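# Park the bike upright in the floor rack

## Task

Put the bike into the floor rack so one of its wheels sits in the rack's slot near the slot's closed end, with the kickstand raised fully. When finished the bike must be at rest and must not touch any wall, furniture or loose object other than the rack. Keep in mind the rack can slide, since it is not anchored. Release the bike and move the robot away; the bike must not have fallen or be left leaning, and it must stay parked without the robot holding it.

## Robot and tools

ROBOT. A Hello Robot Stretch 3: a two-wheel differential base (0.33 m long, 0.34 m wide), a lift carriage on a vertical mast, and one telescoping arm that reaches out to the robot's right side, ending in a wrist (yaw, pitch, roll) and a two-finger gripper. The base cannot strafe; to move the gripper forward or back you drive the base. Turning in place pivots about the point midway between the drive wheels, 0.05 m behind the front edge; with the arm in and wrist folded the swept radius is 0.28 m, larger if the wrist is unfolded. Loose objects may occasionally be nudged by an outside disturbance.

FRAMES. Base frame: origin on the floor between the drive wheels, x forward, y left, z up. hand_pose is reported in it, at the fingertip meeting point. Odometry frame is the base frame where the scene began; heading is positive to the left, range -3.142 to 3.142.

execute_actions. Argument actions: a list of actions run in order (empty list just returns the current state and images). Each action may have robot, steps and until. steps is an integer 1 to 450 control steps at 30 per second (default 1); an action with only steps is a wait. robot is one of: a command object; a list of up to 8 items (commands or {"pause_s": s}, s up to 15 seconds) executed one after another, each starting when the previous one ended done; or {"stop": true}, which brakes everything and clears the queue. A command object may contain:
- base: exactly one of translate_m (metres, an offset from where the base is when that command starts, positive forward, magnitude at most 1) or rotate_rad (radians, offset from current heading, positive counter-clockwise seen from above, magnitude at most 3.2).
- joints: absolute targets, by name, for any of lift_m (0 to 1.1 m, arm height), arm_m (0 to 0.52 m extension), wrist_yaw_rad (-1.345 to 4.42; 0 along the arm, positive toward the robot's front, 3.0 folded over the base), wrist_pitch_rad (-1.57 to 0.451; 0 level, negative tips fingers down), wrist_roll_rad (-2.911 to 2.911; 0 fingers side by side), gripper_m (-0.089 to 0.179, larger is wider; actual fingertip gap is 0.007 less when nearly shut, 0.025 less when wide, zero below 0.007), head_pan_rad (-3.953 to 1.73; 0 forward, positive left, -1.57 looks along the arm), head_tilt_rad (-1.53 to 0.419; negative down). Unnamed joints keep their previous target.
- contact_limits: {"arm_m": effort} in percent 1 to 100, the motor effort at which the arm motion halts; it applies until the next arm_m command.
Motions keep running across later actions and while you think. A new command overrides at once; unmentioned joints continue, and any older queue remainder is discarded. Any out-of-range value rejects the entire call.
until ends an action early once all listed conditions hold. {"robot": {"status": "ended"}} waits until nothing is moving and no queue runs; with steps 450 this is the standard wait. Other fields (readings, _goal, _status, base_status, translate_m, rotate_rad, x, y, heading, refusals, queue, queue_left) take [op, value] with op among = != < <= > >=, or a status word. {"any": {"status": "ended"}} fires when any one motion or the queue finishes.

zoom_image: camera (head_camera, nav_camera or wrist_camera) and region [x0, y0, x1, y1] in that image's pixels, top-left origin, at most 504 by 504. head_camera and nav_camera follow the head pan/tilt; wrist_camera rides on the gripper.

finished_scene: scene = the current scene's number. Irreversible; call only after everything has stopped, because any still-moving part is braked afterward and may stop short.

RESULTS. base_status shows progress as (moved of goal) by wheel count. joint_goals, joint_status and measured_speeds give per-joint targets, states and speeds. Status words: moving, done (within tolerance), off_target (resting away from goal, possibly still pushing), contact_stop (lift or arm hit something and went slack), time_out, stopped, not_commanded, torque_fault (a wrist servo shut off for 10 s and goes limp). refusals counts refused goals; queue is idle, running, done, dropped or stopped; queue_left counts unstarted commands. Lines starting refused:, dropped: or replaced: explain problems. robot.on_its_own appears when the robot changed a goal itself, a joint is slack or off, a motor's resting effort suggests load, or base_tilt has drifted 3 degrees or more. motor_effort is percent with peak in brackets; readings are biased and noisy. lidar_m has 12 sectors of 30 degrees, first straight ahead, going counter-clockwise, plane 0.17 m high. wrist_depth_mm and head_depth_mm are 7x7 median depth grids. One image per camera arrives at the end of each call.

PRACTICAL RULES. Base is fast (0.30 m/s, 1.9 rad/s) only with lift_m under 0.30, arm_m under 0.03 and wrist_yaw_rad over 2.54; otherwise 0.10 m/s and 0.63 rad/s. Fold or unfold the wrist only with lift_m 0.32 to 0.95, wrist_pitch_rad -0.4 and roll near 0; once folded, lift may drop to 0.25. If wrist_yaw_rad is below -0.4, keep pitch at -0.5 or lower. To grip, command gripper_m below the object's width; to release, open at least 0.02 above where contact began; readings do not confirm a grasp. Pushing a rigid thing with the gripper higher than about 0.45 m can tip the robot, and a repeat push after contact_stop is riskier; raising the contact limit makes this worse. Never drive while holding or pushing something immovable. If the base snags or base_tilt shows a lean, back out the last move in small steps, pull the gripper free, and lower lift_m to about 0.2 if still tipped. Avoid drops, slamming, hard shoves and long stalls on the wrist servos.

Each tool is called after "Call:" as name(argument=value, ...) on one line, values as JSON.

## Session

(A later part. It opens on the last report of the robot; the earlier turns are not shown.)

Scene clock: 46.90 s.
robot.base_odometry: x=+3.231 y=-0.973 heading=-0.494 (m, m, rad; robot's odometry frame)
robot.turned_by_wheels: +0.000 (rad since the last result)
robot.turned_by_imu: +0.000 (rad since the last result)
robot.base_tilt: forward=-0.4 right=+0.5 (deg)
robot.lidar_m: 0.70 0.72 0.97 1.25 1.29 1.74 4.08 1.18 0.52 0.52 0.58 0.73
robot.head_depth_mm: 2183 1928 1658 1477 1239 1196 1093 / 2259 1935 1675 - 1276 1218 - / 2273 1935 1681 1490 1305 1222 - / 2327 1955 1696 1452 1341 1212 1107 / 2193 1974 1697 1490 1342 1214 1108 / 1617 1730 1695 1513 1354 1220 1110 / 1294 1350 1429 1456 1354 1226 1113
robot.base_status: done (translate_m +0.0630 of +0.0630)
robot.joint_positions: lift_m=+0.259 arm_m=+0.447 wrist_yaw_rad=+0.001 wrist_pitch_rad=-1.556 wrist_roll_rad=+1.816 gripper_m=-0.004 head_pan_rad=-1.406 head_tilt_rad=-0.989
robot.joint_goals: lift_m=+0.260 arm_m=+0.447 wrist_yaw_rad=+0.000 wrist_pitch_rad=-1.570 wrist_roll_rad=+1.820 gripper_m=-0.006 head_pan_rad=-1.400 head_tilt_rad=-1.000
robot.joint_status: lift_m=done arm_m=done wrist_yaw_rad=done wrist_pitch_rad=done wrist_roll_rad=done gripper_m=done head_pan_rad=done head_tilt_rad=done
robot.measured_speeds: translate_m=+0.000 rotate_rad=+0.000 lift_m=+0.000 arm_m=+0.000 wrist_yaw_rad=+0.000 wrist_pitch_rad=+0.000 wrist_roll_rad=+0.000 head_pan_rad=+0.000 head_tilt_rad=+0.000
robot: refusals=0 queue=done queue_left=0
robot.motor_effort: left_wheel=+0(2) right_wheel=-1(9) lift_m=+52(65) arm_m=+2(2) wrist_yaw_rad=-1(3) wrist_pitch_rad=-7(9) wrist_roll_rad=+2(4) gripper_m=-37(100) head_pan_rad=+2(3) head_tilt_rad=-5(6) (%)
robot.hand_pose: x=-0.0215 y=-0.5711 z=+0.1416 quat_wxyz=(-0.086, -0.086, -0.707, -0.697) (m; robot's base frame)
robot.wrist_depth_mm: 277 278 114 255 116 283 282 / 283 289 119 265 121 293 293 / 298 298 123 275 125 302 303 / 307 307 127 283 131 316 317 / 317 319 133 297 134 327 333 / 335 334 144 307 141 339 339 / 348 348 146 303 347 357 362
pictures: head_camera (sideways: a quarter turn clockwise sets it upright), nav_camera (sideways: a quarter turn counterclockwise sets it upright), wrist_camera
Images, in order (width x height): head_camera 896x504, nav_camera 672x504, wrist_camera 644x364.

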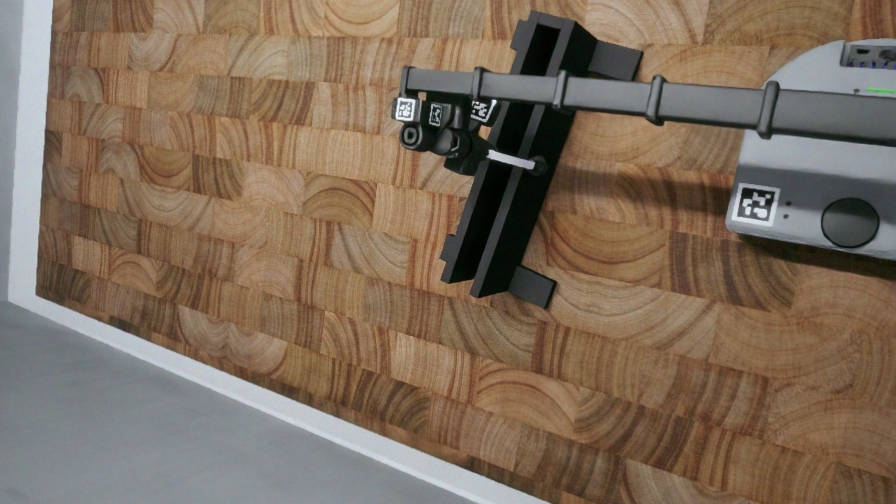

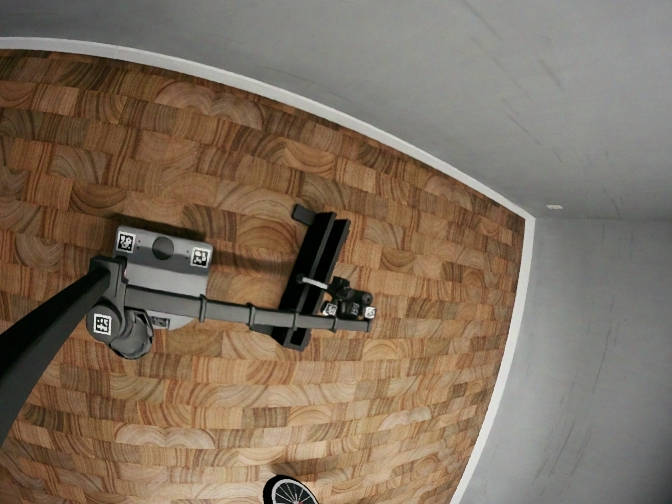

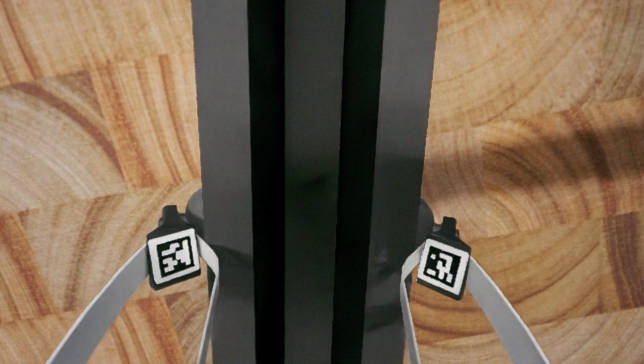

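Call:
execute_actions(actions=[{"robot": {"joints": {"wrist_roll_rad": -1.57}}, "steps": 300, "until": {"robot": {"status": "ended"}}}])

Scene clock: 49.47 s.
robot.base_odometry: x=+3.231 y=-0.973 heading=-0.494 (m, m, rad; robot's odometry frame)
robot.turned_by_wheels: +0.000 (rad since the last result)
robot.turned_by_imu: +0.000 (rad since the last result)
robot.base_tilt: forward=-0.5 right=+0.4 (deg)
robot.lidar_m: 0.70 0.72 0.97 1.25 1.29 1.74 4.09 1.18 0.55 0.52 0.54 0.73
robot.head_depth_mm: 2226 1923 1671 1470 1259 1194 1096 / 2241 1937 1669 - 1285 1216 - / 2290 1950 1679 1501 1298 1217 - / 2299 1937 1704 1499 1306 1210 1108 / 2161 1981 1708 1494 1347 1207 1106 / 1615 1743 1683 1515 1337 1222 1113 / 1283 1352 1437 1464 1354 1227 1112
robot.base_status: done (translate_m +0.0630 of +0.0630)
robot.joint_positions: lift_m=+0.259 arm_m=+0.447 wrist_yaw_rad=+0.001 wrist_pitch_rad=-1.556 wrist_roll_rad=-1.573 gripper_m=+0.010 head_pan_rad=-1.406 head_tilt_rad=-0.989
robot.joint_goals: lift_m=+0.260 arm_m=+0.447 wrist_yaw_rad=+0.000 wrist_pitch_rad=-1.570 wrist_roll_rad=-1.570 gripper_m=+0.008 head_pan_rad=-1.400 head_tilt_rad=-1.000
robot.joint_status: lift_m=done arm_m=done wrist_yaw_rad=done wrist_pitch_rad=done wrist_roll_rad=done gripper_m=done head_pan_rad=done head_tilt_rad=done
robot.measured_speeds: translate_m=+0.000 rotate_rad=+0.000 lift_m=+0.000 arm_m=+0.000 wrist_yaw_rad=+0.000 wrist_pitch_rad=+0.000 wrist_roll_rad=+0.000 head_pan_rad=+0.000 head_tilt_rad=+0.000
robot: refusals=0 queue=done queue_left=0
robot.on_its_own: gripper_m is held at +0.008, not at your -0.010, by its stall guard, which is still easing
robot.motor_effort: left_wheel=+0(0) right_wheel=+0(1) lift_m=+52(52) arm_m=+2(2) wrist_yaw_rad=+0(8) wrist_pitch_rad=-6(6) wrist_roll_rad=+2(19) gripper_m=-32(37) head_pan_rad=+2(3) head_tilt_rad=-6(5) (%)
robot.hand_pose: x=-0.0214 y=-0.5715 z=+0.1416 quat_wxyz=(+0.712, +0.702, +0.001, +0.001) (m; robot's base frame)
robot.wrist_depth_mm: 269 273 115 256 117 284 287 / 280 284 118 266 121 297 302 / 291 290 123 274 126 309 314 / 300 303 127 287 130 321 328 / 314 315 132 294 134 334 341 / 329 328 146 303 143 351 349 / 336 343 147 303 354 363 371
pictures: head_camera (sideways: a quarter turn clockwise sets it upright), nav_camera (sideways: a quarter turn counterclockwise sets it upright), wrist_camera
Images, in order (width x height): head_camera 896x504, nav_camera 672x504, wrist_camera 644x364.

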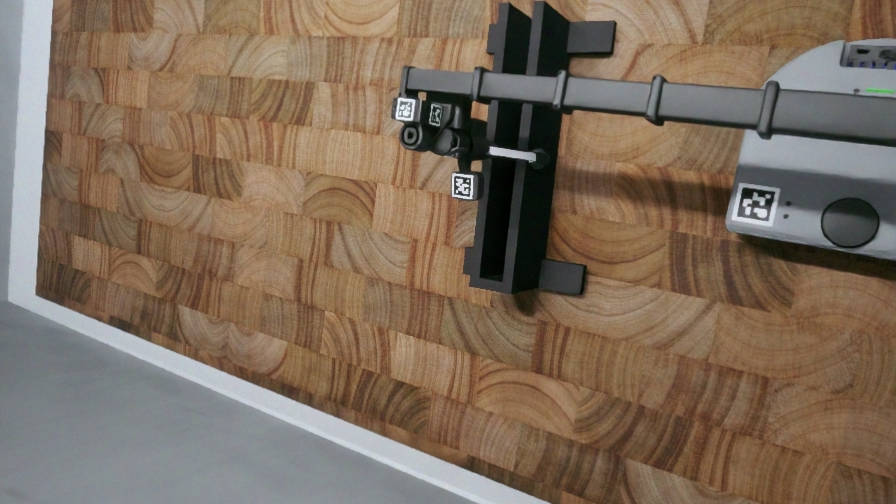

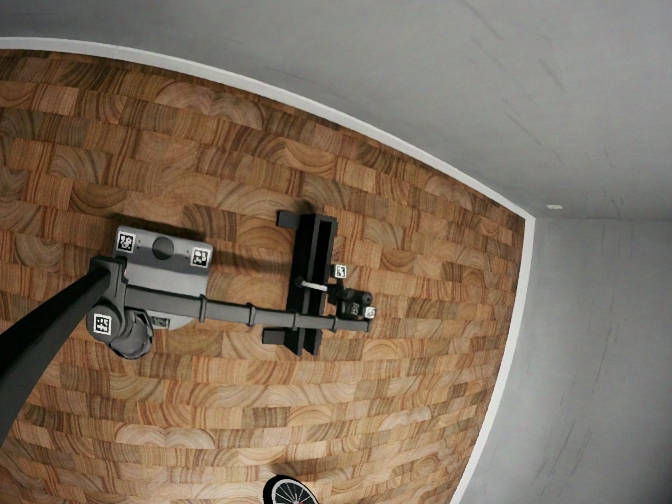

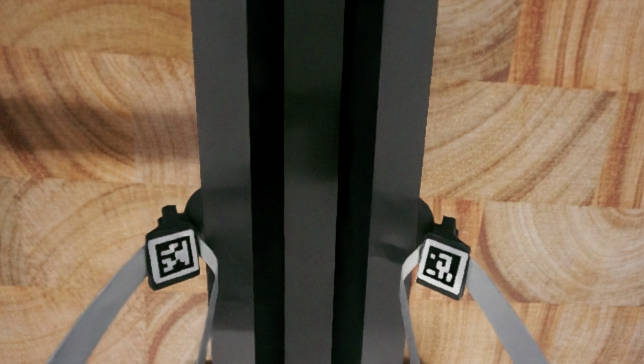

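Call:
execute_actions(actions=[{"robot": [{"joints": {"wrist_roll_rad": 0.0, "head_pan_rad": -2.1, "head_tilt_rad": -0.9}, "base": {"translate_m": -0.76}}, {"base": {"rotate_rad": 0.344}}], "steps": 450, "until": {"robot": {"status": "ended"}}}])

Scene clock: 60.50 s.
robot.base_odometry: x=+2.561 y=-0.613 heading=-0.150 (m, m, rad; robot's odometry frame)
robot.turned_by_wheels: +0.344 (rad since the last result)
robot.turned_by_imu: +0.338 (rad since the last result)
robot.base_tilt: forward=-0.4 right=+0.5 (deg)
robot.lidar_m: 1.46 1.39 1.23 1.24 1.48 2.78 3.33 0.59 0.31 0.29 1.64 1.46
robot.head_depth_mm: 2503 2183 1816 1188 1357 1213 1125 / 2473 2203 1822 1545 1319 1220 - / 2426 2214 1852 1583 1385 1253 - / 2388 2235 1864 1578 1409 1194 - / 2369 2257 1850 1625 1329 1192 1114 / 2327 2261 1892 1643 1347 1243 1121 / 2287 2286 1874 1617 1408 1248 1122
robot.base_status: done (rotate_rad +0.3438 of +0.3440)
robot.joint_positions: lift_m=+0.259 arm_m=+0.447 wrist_yaw_rad=-0.001 wrist_pitch_rad=-1.556 wrist_roll_rad=+0.003 gripper_m=+0.048 head_pan_rad=-2.093 head_tilt_rad=-0.902
robot.joint_goals: lift_m=+0.260 arm_m=+0.447 wrist_yaw_rad=+0.000 wrist_pitch_rad=-1.570 wrist_roll_rad=+0.000 gripper_m=+0.047 head_pan_rad=-2.100 head_tilt_rad=-0.900
robot.joint_status: lift_m=done arm_m=done wrist_yaw_rad=done wrist_pitch_rad=done wrist_roll_rad=done gripper_m=done head_pan_rad=done head_tilt_rad=done
robot.measured_speeds: translate_m=+0.000 rotate_rad=+0.000 lift_m=+0.000 arm_m=+0.000 wrist_yaw_rad=+0.000 wrist_pitch_rad=+0.000 wrist_roll_rad=+0.000 head_pan_rad=+0.000 head_tilt_rad=+0.000
robot: refusals=0 queue=done queue_left=0
robot.on_its_own: gripper_m is held at +0.047, not at your -0.010, by its stall guard, which is not easing now
robot.motor_effort: left_wheel=-3(8) right_wheel=+4(12) lift_m=+51(51) arm_m=+2(2) wrist_yaw_rad=+1(7) wrist_pitch_rad=-7(7) wrist_roll_rad=-2(17) gripper_m=-19(32) head_pan_rad=-3(32) head_tilt_rad=+0(11) (%)
robot.hand_pose: x=-0.0216 y=-0.5714 z=+0.1416 quat_wxyz=(+0.503, +0.495, -0.504, -0.498) (m; robot's base frame)
robot.wrist_depth_mm: 277 276 116 259 118 287 291 / 282 286 119 267 122 298 302 / 294 293 123 275 128 305 313 / 301 304 128 287 131 318 324 / 313 318 132 294 134 330 337 / 326 330 143 306 141 346 346 / 334 343 144 302 345 357 361
pictures: head_camera (sideways: a quarter turn clockwise sets it upright), nav_camera (sideways: a quarter turn counterclockwise sets it upright), wrist_camera
Images, in order (width x height): head_camera 896x504, nav_camera 672x504, wrist_camera 644x364.

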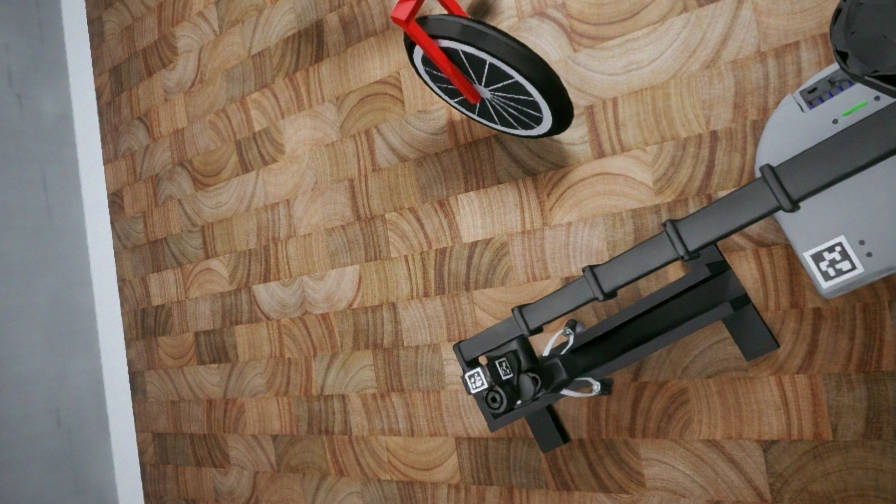

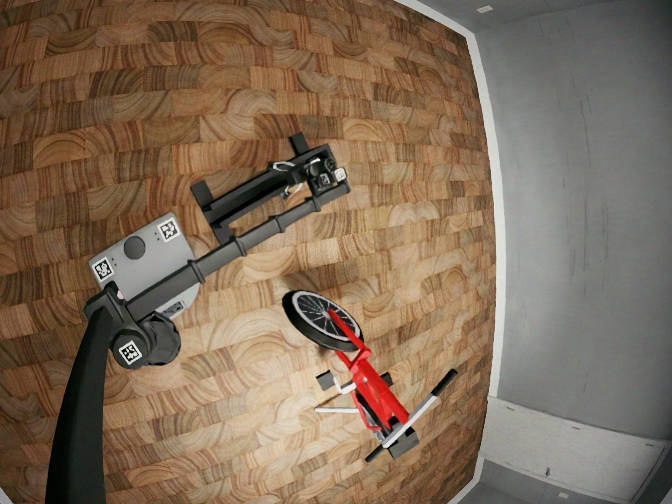

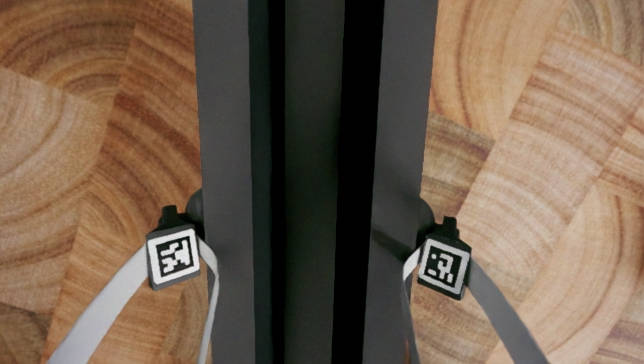

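Call:
execute_actions(actions=[{"robot": {"joints": {"wrist_roll_rad": -1.57, "head_pan_rad": -2.3, "head_tilt_rad": -0.8}, "base": {"translate_m": 0.2}}, "steps": 450, "until": {"robot": {"status": "ended"}}}])

Scene clock: 64.57 s.
robot.base_odometry: x=+2.759 y=-0.643 heading=-0.150 (m, m, rad; robot's odometry frame)
robot.turned_by_wheels: +0.000 (rad since the last result)
robot.turned_by_imu: +0.000 (rad since the last result)
robot.base_tilt: forward=-0.5 right=+0.5 (deg)
robot.lidar_m: 1.27 1.32 1.17 1.18 1.41 2.64 3.54 0.75 0.55 0.53 0.54 1.27
robot.head_depth_mm: 2794 2572 2062 1284 1443 1260 1114 / 2715 2620 2074 1534 1384 1264 1142 / 2611 2635 2101 1731 1457 1266 1160 / 2494 2669 2088 1722 1466 1272 1119 / 2423 2615 2120 1719 1472 1256 1125 / 2312 2576 2097 1740 1506 1193 1136 / 2255 2500 2135 1761 1527 1127 1106
robot.base_status: done (translate_m +0.2000 of +0.2000)
robot.joint_positions: lift_m=+0.259 arm_m=+0.447 wrist_yaw_rad=-0.001 wrist_pitch_rad=-1.556 wrist_roll_rad=-1.571 gripper_m=+0.048 head_pan_rad=-2.293 head_tilt_rad=-0.803
robot.joint_goals: lift_m=+0.260 arm_m=+0.447 wrist_yaw_rad=+0.000 wrist_pitch_rad=-1.570 wrist_roll_rad=-1.570 gripper_m=+0.047 head_pan_rad=-2.300 head_tilt_rad=-0.800
robot.joint_status: lift_m=done arm_m=done wrist_yaw_rad=done wrist_pitch_rad=done wrist_roll_rad=done gripper_m=done head_pan_rad=done head_tilt_rad=done
robot.measured_speeds: translate_m=+0.000 rotate_rad=+0.000 lift_m=+0.000 arm_m=+0.000 wrist_yaw_rad=+0.000 wrist_pitch_rad=+0.000 wrist_roll_rad=+0.000 head_pan_rad=+0.000 head_tilt_rad=+0.000
robot: refusals=0 queue=done queue_left=0
robot.on_its_own: gripper_m is held at +0.047, not at your -0.010, by its stall guard, which is not easing now
robot.motor_effort: left_wheel=-4(4) right_wheel=+5(10) lift_m=+52(51) arm_m=+2(2) wrist_yaw_rad=+1(7) wrist_pitch_rad=-7(7) wrist_roll_rad=+0(18) gripper_m=-20(19) head_pan_rad=-3(17) head_tilt_rad=+2(13) (%)
robot.hand_pose: x=-0.0213 y=-0.5715 z=+0.1416 quat_wxyz=(+0.712, +0.702, +0.000, -0.001) (m; robot's base frame)
robot.wrist_depth_mm: 271 273 114 256 117 285 290 / 279 284 118 265 121 297 300 / 290 291 123 275 126 308 310 / 300 303 128 287 131 318 324 / 314 315 132 295 135 334 340 / 323 334 144 309 142 348 355 / 337 345 146 321 350 364 374
pictures: head_camera (sideways: a quarter turn clockwise sets it upright), nav_camera (sideways: a quarter turn counterclockwise sets it upright), wrist_camera
Images, in order (width x height): head_camera 896x504, nav_camera 672x504, wrist_camera 644x364.

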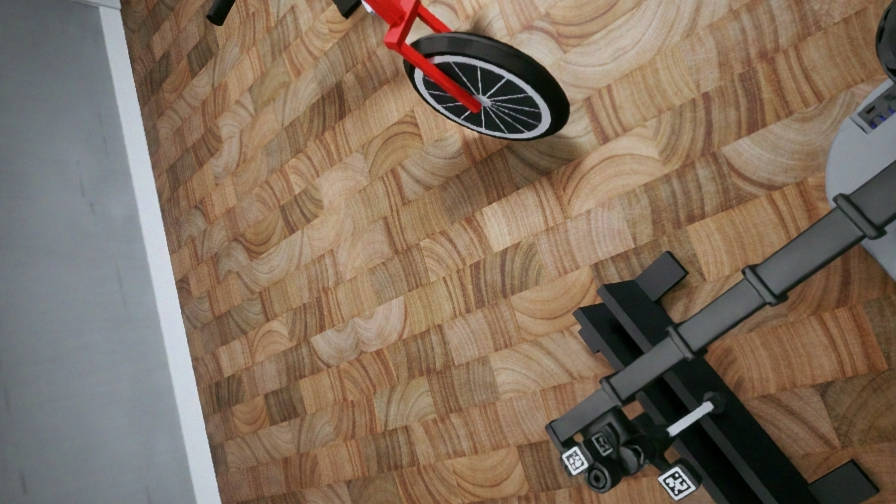

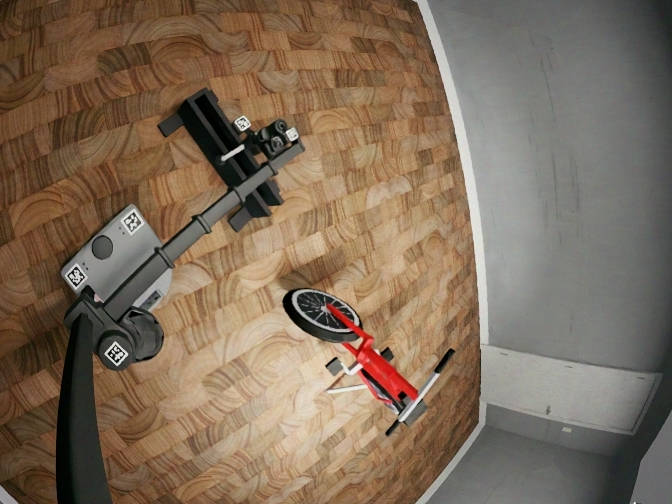

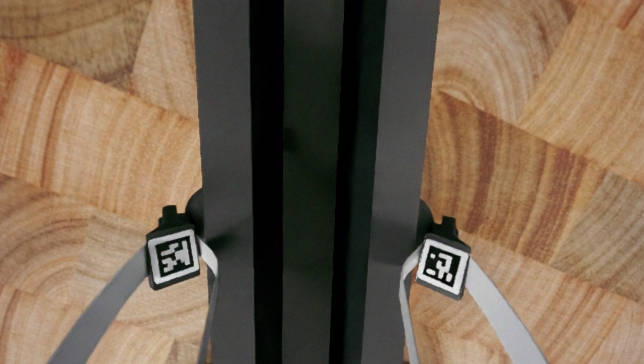

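Call:
zoom_image(camera="head_camera", region=[380, 0, 884, 504])

Call:
zoom_image(camera="head_camera", region=[380, 0, 600, 180])

Region (380, 0, 884, 504) of head_camera's 896x504 image, scaled by 1.000.

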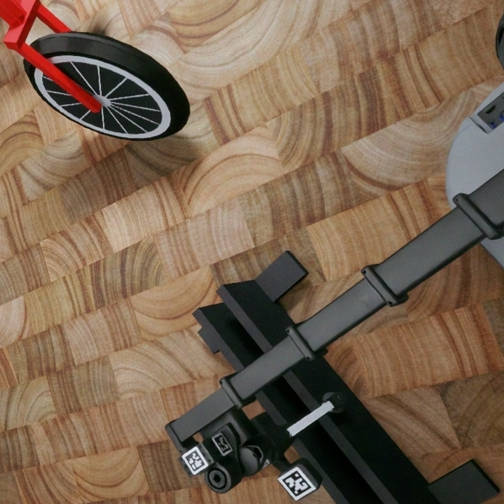

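Region (380, 0, 600, 180) of head_camera's 896x504 image, scaled by 2.291, with more detail than that image has; it fills the top 412 rows of this view, and the rest is white.

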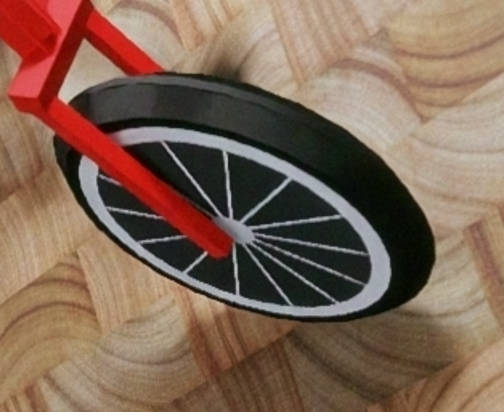

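Call:
execute_actions(actions=[{"robot": [{"joints": {"arm_m": 0.387}}, {"joints": {"lift_m": 0.24}}, {"joints": {"gripper_m": 0.165}}], "steps": 300, "until": {"robot": {"status": "ended"}}}])

Scene clock: 70.77 s.
robot.base_odometry: x=+2.759 y=-0.643 heading=-0.150 (m, m, rad; robot's odometry frame)
robot.turned_by_wheels: +0.000 (rad since the last result)
robot.turned_by_imu: -0.001 (rad since the last result)
robot.base_tilt: forward=-0.4 right=+0.4 (deg)
robot.lidar_m: 1.27 1.31 1.17 1.18 1.41 2.64 3.52 0.75 2.61 2.32 1.43 1.27
robot.head_depth_mm: 2804 2618 2064 1282 1441 1261 1117 / 2681 2638 2083 1531 1389 1263 1130 / 2616 2663 2080 1718 1458 1267 1161 / 2508 2636 2094 1727 1460 1265 1126 / 2413 2614 2114 1735 1470 1209 1133 / 2334 2535 2124 1747 1509 1135 1137 / 2257 2503 2139 1745 1503 1279 1081
robot.base_status: done (translate_m +0.2000 of +0.2000)
robot.joint_positions: lift_m=+0.240 arm_m=+0.387 wrist_yaw_rad=-0.001 wrist_pitch_rad=-1.561 wrist_roll_rad=-1.571 gripper_m=+0.165 head_pan_rad=-2.293 head_tilt_rad=-0.803
robot.joint_goals: lift_m=+0.240 arm_m=+0.387 wrist_yaw_rad=+0.000 wrist_pitch_rad=-1.570 wrist_roll_rad=-1.570 gripper_m=+0.165 head_pan_rad=-2.300 head_tilt_rad=-0.800
robot.joint_status: lift_m=done arm_m=done wrist_yaw_rad=done wrist_pitch_rad=done wrist_roll_rad=done gripper_m=done head_pan_rad=done head_tilt_rad=done
robot.measured_speeds: translate_m=+0.000 rotate_rad=+0.000 lift_m=+0.000 arm_m=+0.000 wrist_yaw_rad=+0.000 wrist_pitch_rad=+0.000 wrist_roll_rad=+0.000 head_pan_rad=+0.000 head_tilt_rad=+0.000
robot: refusals=0 queue=done queue_left=0
robot.motor_effort: left_wheel=-3(4) right_wheel=+5(7) lift_m=+31(49) arm_m=-2(1) wrist_yaw_rad=+1(1) wrist_pitch_rad=-4(7) wrist_roll_rad=+0(0) gripper_m=+1(87) head_pan_rad=-2(2) head_tilt_rad=+2(1) (%)
robot.hand_pose: x=-0.0213 y=-0.5106 z=+0.1224 quat_wxyz=(+0.710, +0.704, +0.000, -0.001) (m; robot's base frame)
robot.wrist_depth_mm: 254 256 113 256 116 268 271 / 263 264 117 262 120 277 282 / 273 275 121 270 125 288 290 / 282 285 127 284 132 300 305 / 292 297 134 296 135 311 317 / - 311 137 300 141 - 331 / 323 320 143 316 328 341 352
pictures: head_camera (sideways: a quarter turn clockwise sets it upright), nav_camera (sideways: a quarter turn counterclockwise sets it upright), wrist_camera
Images, in order (width x height): head_camera 896x504, nav_camera 672x504, wrist_camera 644x364.

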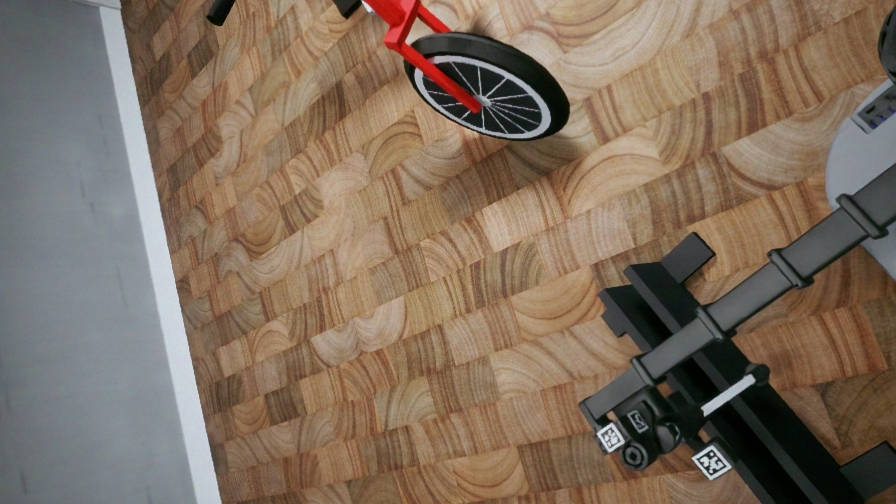

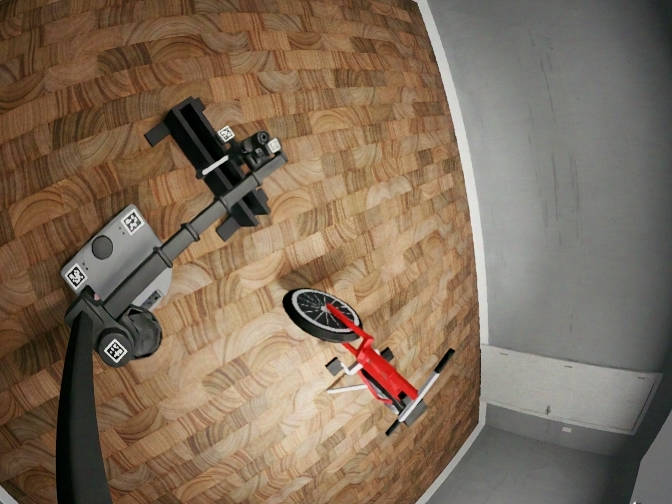

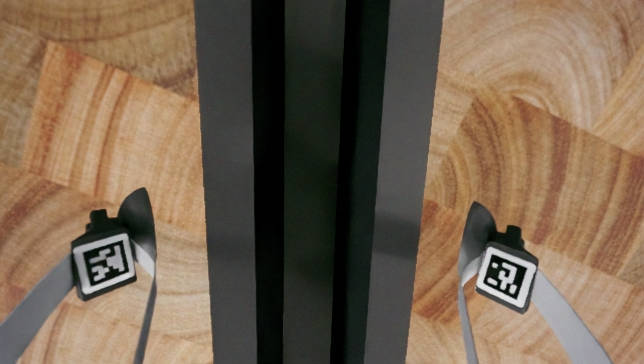

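Call:
execute_actions(actions=[{"robot": {"joints": {"lift_m": 1.0, "head_pan_rad": -1.9, "head_tilt_rad": -0.9}}, "steps": 60, "until": {"robot": {"lift_m": [">", 0.34]}}}, {"robot": {"base": {"translate_m": -0.95}, "joints": {"arm_m": 0.25, "wrist_roll_rad": -0.75, "gripper_m": 0.12}}, "steps": 450, "until": {"robot": {"status": "ended"}}}])

Scene clock: 83.87 s.
robot.base_odometry: x=+1.820 y=-0.501 heading=-0.150 (m, m, rad; robot's odometry frame)
robot.turned_by_wheels: +0.000 (rad since the last result)
robot.turned_by_imu: -0.008 (rad since the last result)
robot.base_tilt: forward=-0.4 right=+0.5 (deg)
robot.lidar_m: 2.17 1.65 1.47 1.47 1.76 2.61 2.61 0.64 0.39 0.38 0.45 2.17
robot.head_depth_mm: - - 1852 1529 1306 1223 1099 / - - 1858 1583 1180 1223 - / - 2255 1860 1605 1138 1234 - / 2188 2264 1879 1615 1132 1213 1145 / - 2369 1854 1615 1059 1244 1111 / - - 1839 1572 1404 1211 1119 / 2193 2380 1922 1630 1399 1229 1128
robot.base_status: done (translate_m -0.9500 of -0.9500)
robot.joint_positions: lift_m=+1.000 arm_m=+0.250 wrist_yaw_rad=-0.001 wrist_pitch_rad=-1.563 wrist_roll_rad=-0.758 gripper_m=+0.120 head_pan_rad=-1.907 head_tilt_rad=-0.888
robot.joint_goals: lift_m=+1.000 arm_m=+0.250 wrist_yaw_rad=+0.000 wrist_pitch_rad=-1.570 wrist_roll_rad=-0.750 gripper_m=+0.120 head_pan_rad=-1.900 head_tilt_rad=-0.900
robot.joint_status: lift_m=done arm_m=done wrist_yaw_rad=done wrist_pitch_rad=done wrist_roll_rad=done gripper_m=done head_pan_rad=done head_tilt_rad=done
robot.measured_speeds: translate_m=+0.000 rotate_rad=+0.000 lift_m=+0.000 arm_m=+0.000 wrist_yaw_rad=+0.000 wrist_pitch_rad=+0.000 wrist_roll_rad=+0.000 head_pan_rad=+0.000 head_tilt_rad=+0.000
robot: refusals=0 queue=done queue_left=0
robot.motor_effort: left_wheel=-2(5) right_wheel=+3(4) lift_m=+42(48) arm_m=-2(1) wrist_yaw_rad=+1(1) wrist_pitch_rad=-3(4) wrist_roll_rad=+4(5) gripper_m=+1(83) head_pan_rad=+3(24) head_tilt_rad=-6(15) (%)
robot.hand_pose: x=-0.0215 y=-0.3731 z=+0.8821 quat_wxyz=(+0.652, +0.647, -0.281, -0.279) (m; robot's base frame)
robot.wrist_depth_mm: 941 945 963 991 995 - - / 998 - 982 687 - - - / - - - 720 - - - / - - - - 879 - - / - - - - - - - / - - - - - - - / - - - - - - -
pictures: head_camera (sideways: a quarter turn clockwise sets it upright), nav_camera (sideways: a quarter turn counterclockwise sets it upright), wrist_camera
Images, in order (width x height): head_camera 896x504, nav_camera 672x504, wrist_camera 644x364.

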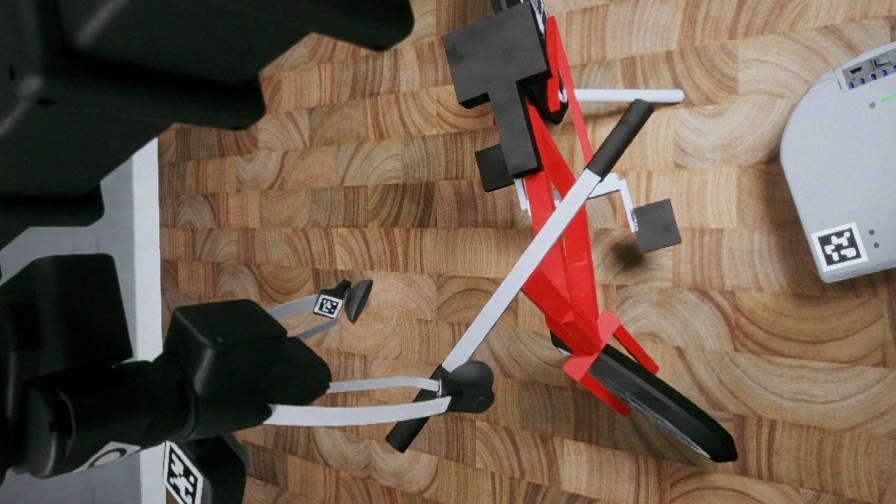

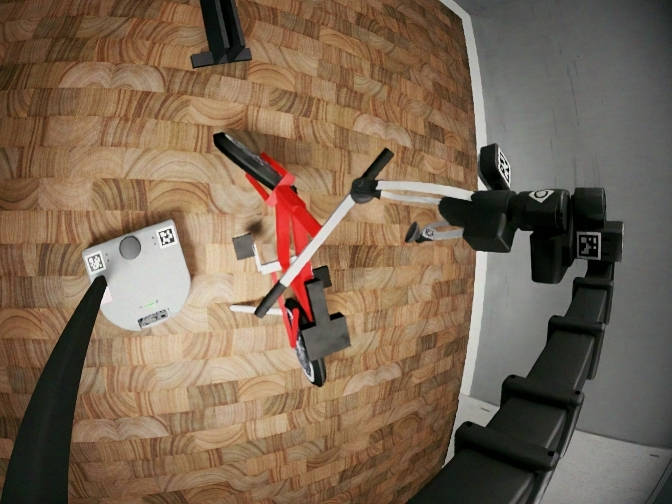

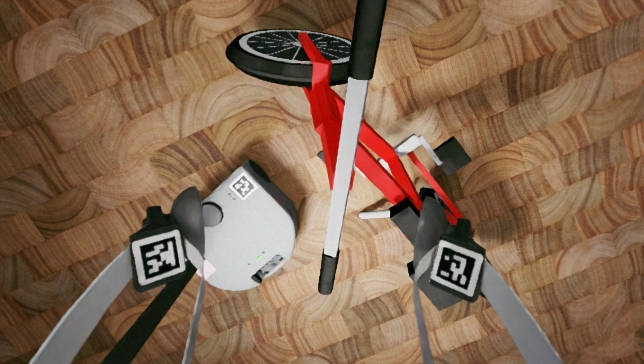

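Call:
execute_actions(actions=[{"robot": {"base": {"translate_m": -0.054}, "joints": {"lift_m": 0.90, "wrist_roll_rad": -0.68}}, "steps": 300, "until": {"robot": {"status": "ended"}}}])

Scene clock: 86.50 s.
robot.base_odometry: x=+1.766 y=-0.493 heading=-0.150 (m, m, rad; robot's odometry frame)
robot.turned_by_wheels: +0.000 (rad since the last result)
robot.turned_by_imu: -0.001 (rad since the last result)
robot.base_tilt: forward=-0.4 right=+0.5 (deg)
robot.lidar_m: 2.22 1.67 1.48 1.49 1.77 2.56 2.57 0.64 0.38 0.37 0.48 2.22
robot.head_depth_mm: 2112 2230 1906 - - 1198 1098 / 2118 2297 - - 1252 1222 - / 2119 - - 1597 1046 1213 - / 2039 - 1844 1599 1133 1205 1146 / 2032 - - 1579 952 1242 1112 / 2096 - - 1616 1335 1225 1117 / 2146 2310 1932 1589 1417 1214 1120
robot.base_status: done (translate_m -0.0540 of -0.0540)
robot.joint_positions: lift_m=+0.900 arm_m=+0.250 wrist_yaw_rad=-0.001 wrist_pitch_rad=-1.563 wrist_roll_rad=-0.688 gripper_m=+0.120 head_pan_rad=-1.907 head_tilt_rad=-0.888
robot.joint_goals: lift_m=+0.900 arm_m=+0.250 wrist_yaw_rad=+0.000 wrist_pitch_rad=-1.570 wrist_roll_rad=-0.680 gripper_m=+0.120 head_pan_rad=-1.900 head_tilt_rad=-0.900
robot.joint_status: lift_m=done arm_m=done wrist_yaw_rad=done wrist_pitch_rad=done wrist_roll_rad=done gripper_m=done head_pan_rad=done head_tilt_rad=done
robot.measured_speeds: translate_m=+0.000 rotate_rad=+0.000 lift_m=+0.000 arm_m=+0.000 wrist_yaw_rad=+0.000 wrist_pitch_rad=+0.000 wrist_roll_rad=+0.000 head_pan_rad=+0.000 head_tilt_rad=+0.000
robot: refusals=0 queue=done queue_left=0
robot.motor_effort: left_wheel=-2(4) right_wheel=+3(5) lift_m=+33(36) arm_m=-1(1) wrist_yaw_rad=+1(0) wrist_pitch_rad=-3(3) wrist_roll_rad=+4(4) gripper_m=+1(1) head_pan_rad=+3(3) head_tilt_rad=-5(6) (%)
robot.hand_pose: x=-0.0215 y=-0.3730 z=+0.7825 quat_wxyz=(+0.641, +0.637, -0.303, -0.301) (m; robot's base frame)
robot.wrist_depth_mm: 862 898 629 624 909 925 910 / 887 883 895 464 905 935 946 / 919 944 971 443 750 956 981 / 985 986 987 956 733 - - / - 993 - 981 - - - / - - - - - - - / - - - - - - -
pictures: head_camera (sideways: a quarter turn clockwise sets it upright), nav_camera (sideways: a quarter turn counterclockwise sets it upright), wrist_camera
Images, in order (width x height): head_camera 896x504, nav_camera 672x504, wrist_camera 644x364.

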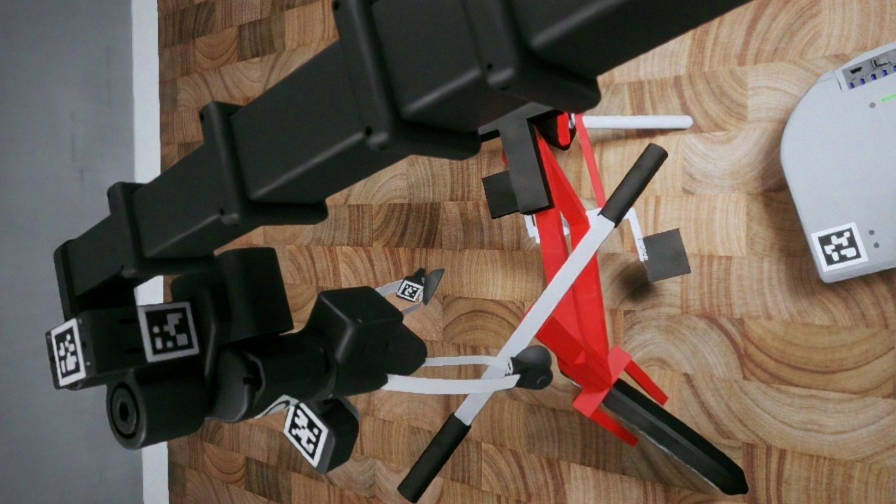

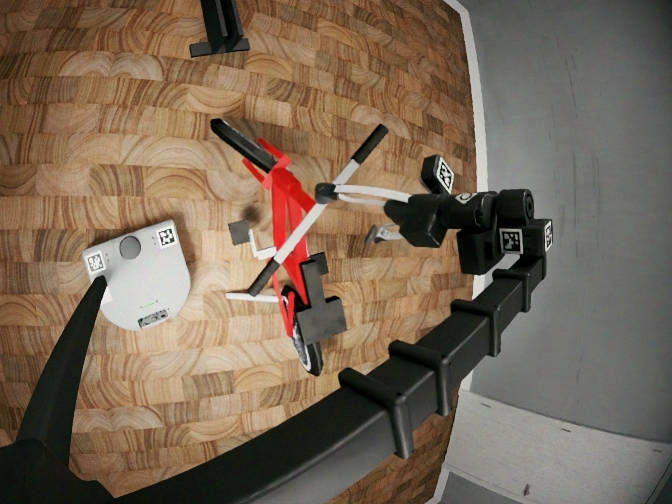

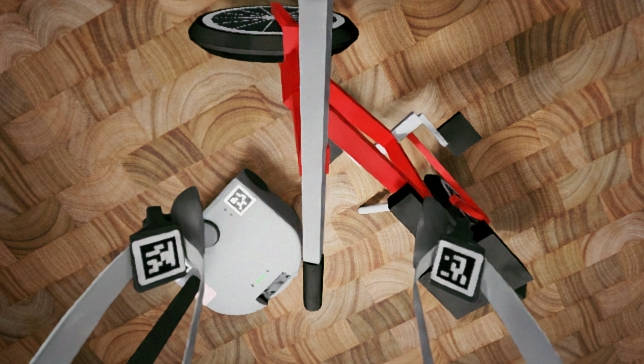

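Call:
execute_actions(actions=[{"robot": {"base": {"translate_m": -0.025}, "joints": {"lift_m": 0.82, "arm_m": 0.219}}, "steps": 300, "until": {"robot": {"status": "ended"}}}])

Scene clock: 89.17 s.
robot.base_odometry: x=+1.742 y=-0.489 heading=-0.150 (m, m, rad; robot's odometry frame)
robot.turned_by_wheels: +0.000 (rad since the last result)
robot.turned_by_imu: -0.001 (rad since the last result)
robot.base_tilt: forward=-0.4 right=+0.4 (deg)
robot.lidar_m: 2.25 1.67 1.49 1.50 1.78 2.53 2.54 0.64 0.43 0.37 0.50 2.24
robot.head_depth_mm: 2109 2235 1848 1581 - - 1078 / 2109 2227 1871 1649 - 1211 - / 2104 2248 1947 - 1319 1214 - / 2132 2337 - 1597 1143 1197 1144 / 2127 2333 - - 1334 1243 1113 / 2137 2297 1887 1556 999 1234 1118 / 2143 2341 1924 1601 1414 1198 1118
robot.base_status: done (translate_m -0.0250 of -0.0250)
robot.joint_positions: lift_m=+0.820 arm_m=+0.219 wrist_yaw_rad=-0.001 wrist_pitch_rad=-1.564 wrist_roll_rad=-0.688 gripper_m=+0.120 head_pan_rad=-1.907 head_tilt_rad=-0.889
robot.joint_goals: lift_m=+0.820 arm_m=+0.219 wrist_yaw_rad=+0.000 wrist_pitch_rad=-1.570 wrist_roll_rad=-0.680 gripper_m=+0.120 head_pan_rad=-1.900 head_tilt_rad=-0.900
robot.joint_status: lift_m=done arm_m=done wrist_yaw_rad=done wrist_pitch_rad=done wrist_roll_rad=done gripper_m=done head_pan_rad=done head_tilt_rad=done
robot.measured_speeds: translate_m=+0.000 rotate_rad=+0.000 lift_m=+0.000 arm_m=+0.000 wrist_yaw_rad=+0.000 wrist_pitch_rad=+0.000 wrist_roll_rad=+0.000 head_pan_rad=+0.000 head_tilt_rad=+0.000
robot: refusals=0 queue=done queue_left=0
robot.motor_effort: left_wheel=-2(7) right_wheel=+3(6) lift_m=+32(36) arm_m=-2(3) wrist_yaw_rad=+0(1) wrist_pitch_rad=-3(3) wrist_roll_rad=+4(5) gripper_m=+1(1) head_pan_rad=+3(4) head_tilt_rad=-4(4) (%)
robot.hand_pose: x=-0.0215 y=-0.3420 z=+0.7025 quat_wxyz=(+0.641, +0.637, -0.303, -0.302) (m; robot's base frame)
robot.wrist_depth_mm: 788 802 545 322 817 836 872 / 809 812 829 240 871 851 891 / 863 845 857 367 646 897 891 / 859 886 884 901 750 928 965 / 923 914 - 910 937 367 980 / 921 969 - 991 996 379 - / 972 996 - - - - -
pictures: head_camera (sideways: a quarter turn clockwise sets it upright), nav_camera (sideways: a quarter turn counterclockwise sets it upright), wrist_camera
Images, in order (width x height): head_camera 896x504, nav_camera 672x504, wrist_camera 644x364.

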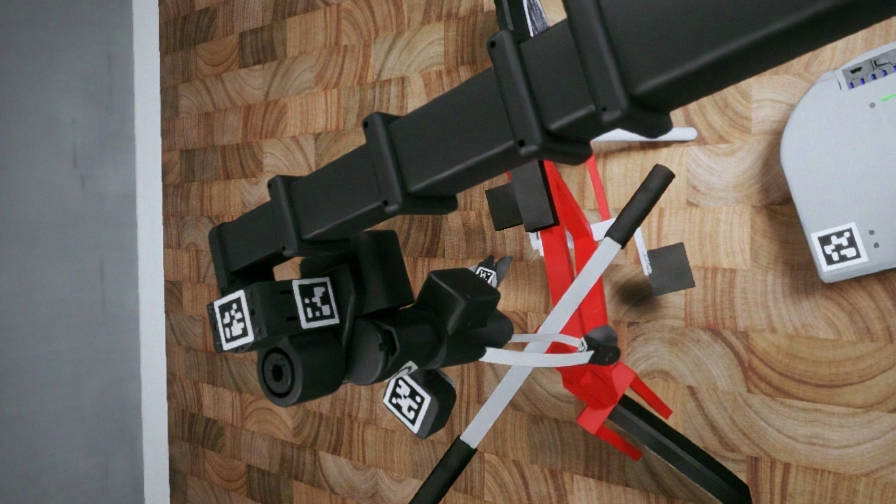

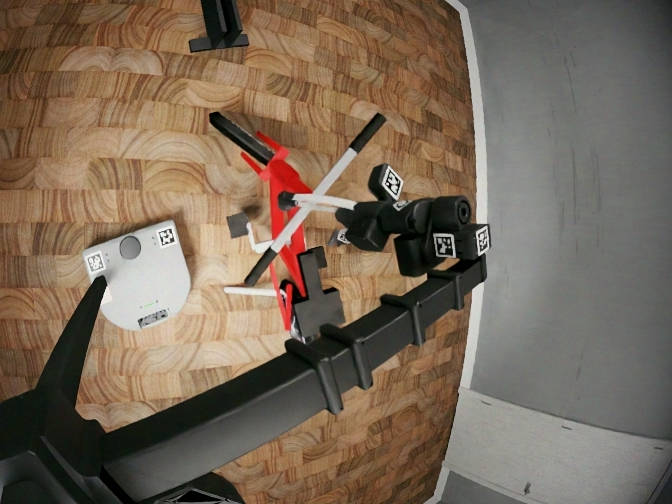

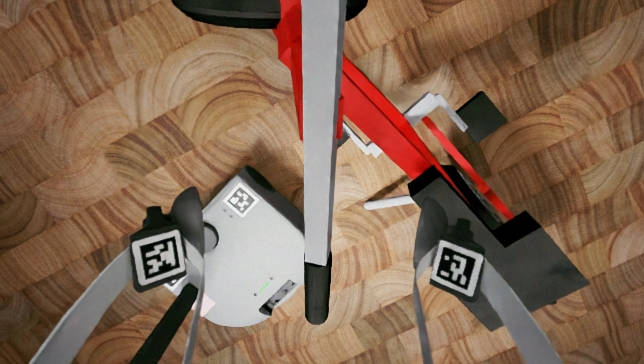

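Call:
execute_actions(actions=[{"robot": {"joints": {"lift_m": 0.735, "gripper_m": 0.08}}, "steps": 300, "until": {"robot": {"status": "ended"}}}])

Scene clock: 90.87 s.
robot.base_odometry: x=+1.742 y=-0.489 heading=-0.150 (m, m, rad; robot's odometry frame)
robot.turned_by_wheels: +0.000 (rad since the last result)
robot.turned_by_imu: +0.000 (rad since the last result)
robot.base_tilt: forward=-0.4 right=+0.5 (deg)
robot.lidar_m: 2.25 1.68 1.49 1.50 1.79 2.54 2.54 0.64 0.43 0.37 0.50 2.24
robot.head_depth_mm: 2099 2237 1840 1596 1336 1247 - / 2112 2265 1855 1597 855 - - / 2102 2238 1884 - 1318 1209 - / 2133 2288 1990 - 1120 1200 1144 / 2119 2311 1994 - 1010 1247 1114 / 2115 2298 1899 1649 1001 1226 1116 / 2109 2327 1906 1599 1416 1197 1121
robot.base_status: done (translate_m -0.0250 of -0.0250)
robot.joint_positions: lift_m=+0.735 arm_m=+0.219 wrist_yaw_rad=-0.001 wrist_pitch_rad=-1.564 wrist_roll_rad=-0.688 gripper_m=+0.080 head_pan_rad=-1.907 head_tilt_rad=-0.889
robot.joint_goals: lift_m=+0.735 arm_m=+0.219 wrist_yaw_rad=+0.000 wrist_pitch_rad=-1.570 wrist_roll_rad=-0.680 gripper_m=+0.080 head_pan_rad=-1.900 head_tilt_rad=-0.900
robot.joint_status: lift_m=done arm_m=done wrist_yaw_rad=done wrist_pitch_rad=done wrist_roll_rad=done gripper_m=done head_pan_rad=done head_tilt_rad=done
robot.measured_speeds: translate_m=+0.000 rotate_rad=+0.000 lift_m=+0.000 arm_m=+0.000 wrist_yaw_rad=+0.000 wrist_pitch_rad=+0.000 wrist_roll_rad=+0.000 head_pan_rad=+0.000 head_tilt_rad=+0.000
robot: refusals=0 queue=done queue_left=0
robot.motor_effort: left_wheel=-2(2) right_wheel=+3(3) lift_m=+33(34) arm_m=-2(2) wrist_yaw_rad=+1(1) wrist_pitch_rad=-3(3) wrist_roll_rad=+4(4) gripper_m=+1(78) head_pan_rad=+4(3) head_tilt_rad=-5(5) (%)
robot.hand_pose: x=-0.0215 y=-0.3420 z=+0.6175 quat_wxyz=(+0.641, +0.637, -0.303, -0.302) (m; robot's base frame)
robot.wrist_depth_mm: 718 718 713 89 761 755 764 / 749 757 778 100 767 790 792 / 746 772 780 112 489 798 792 / 789 780 806 130 828 825 832 / 819 812 - 147 806 275 865 / 860 842 - 174 901 290 281 / 889 879 981 894 931 309 297
pictures: head_camera (sideways: a quarter turn clockwise sets it upright), nav_camera (sideways: a quarter turn counterclockwise sets it upright), wrist_camera
Images, in order (width x height): head_camera 896x504, nav_camera 672x504, wrist_camera 644x364.

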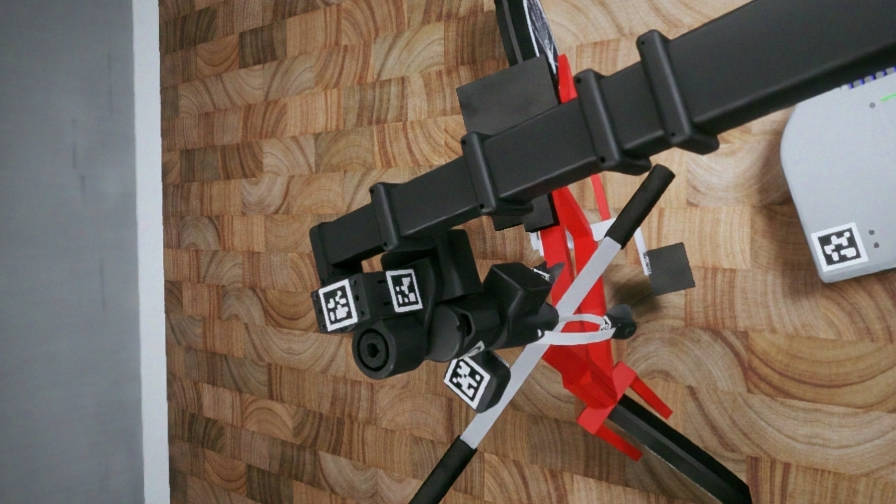

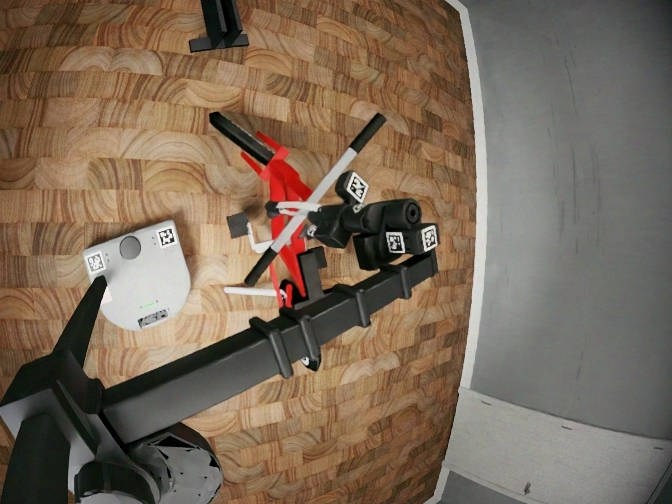

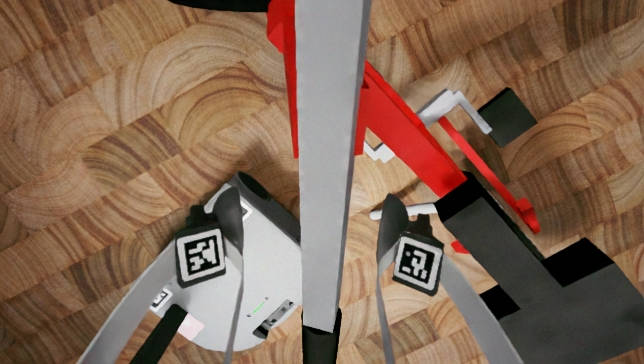

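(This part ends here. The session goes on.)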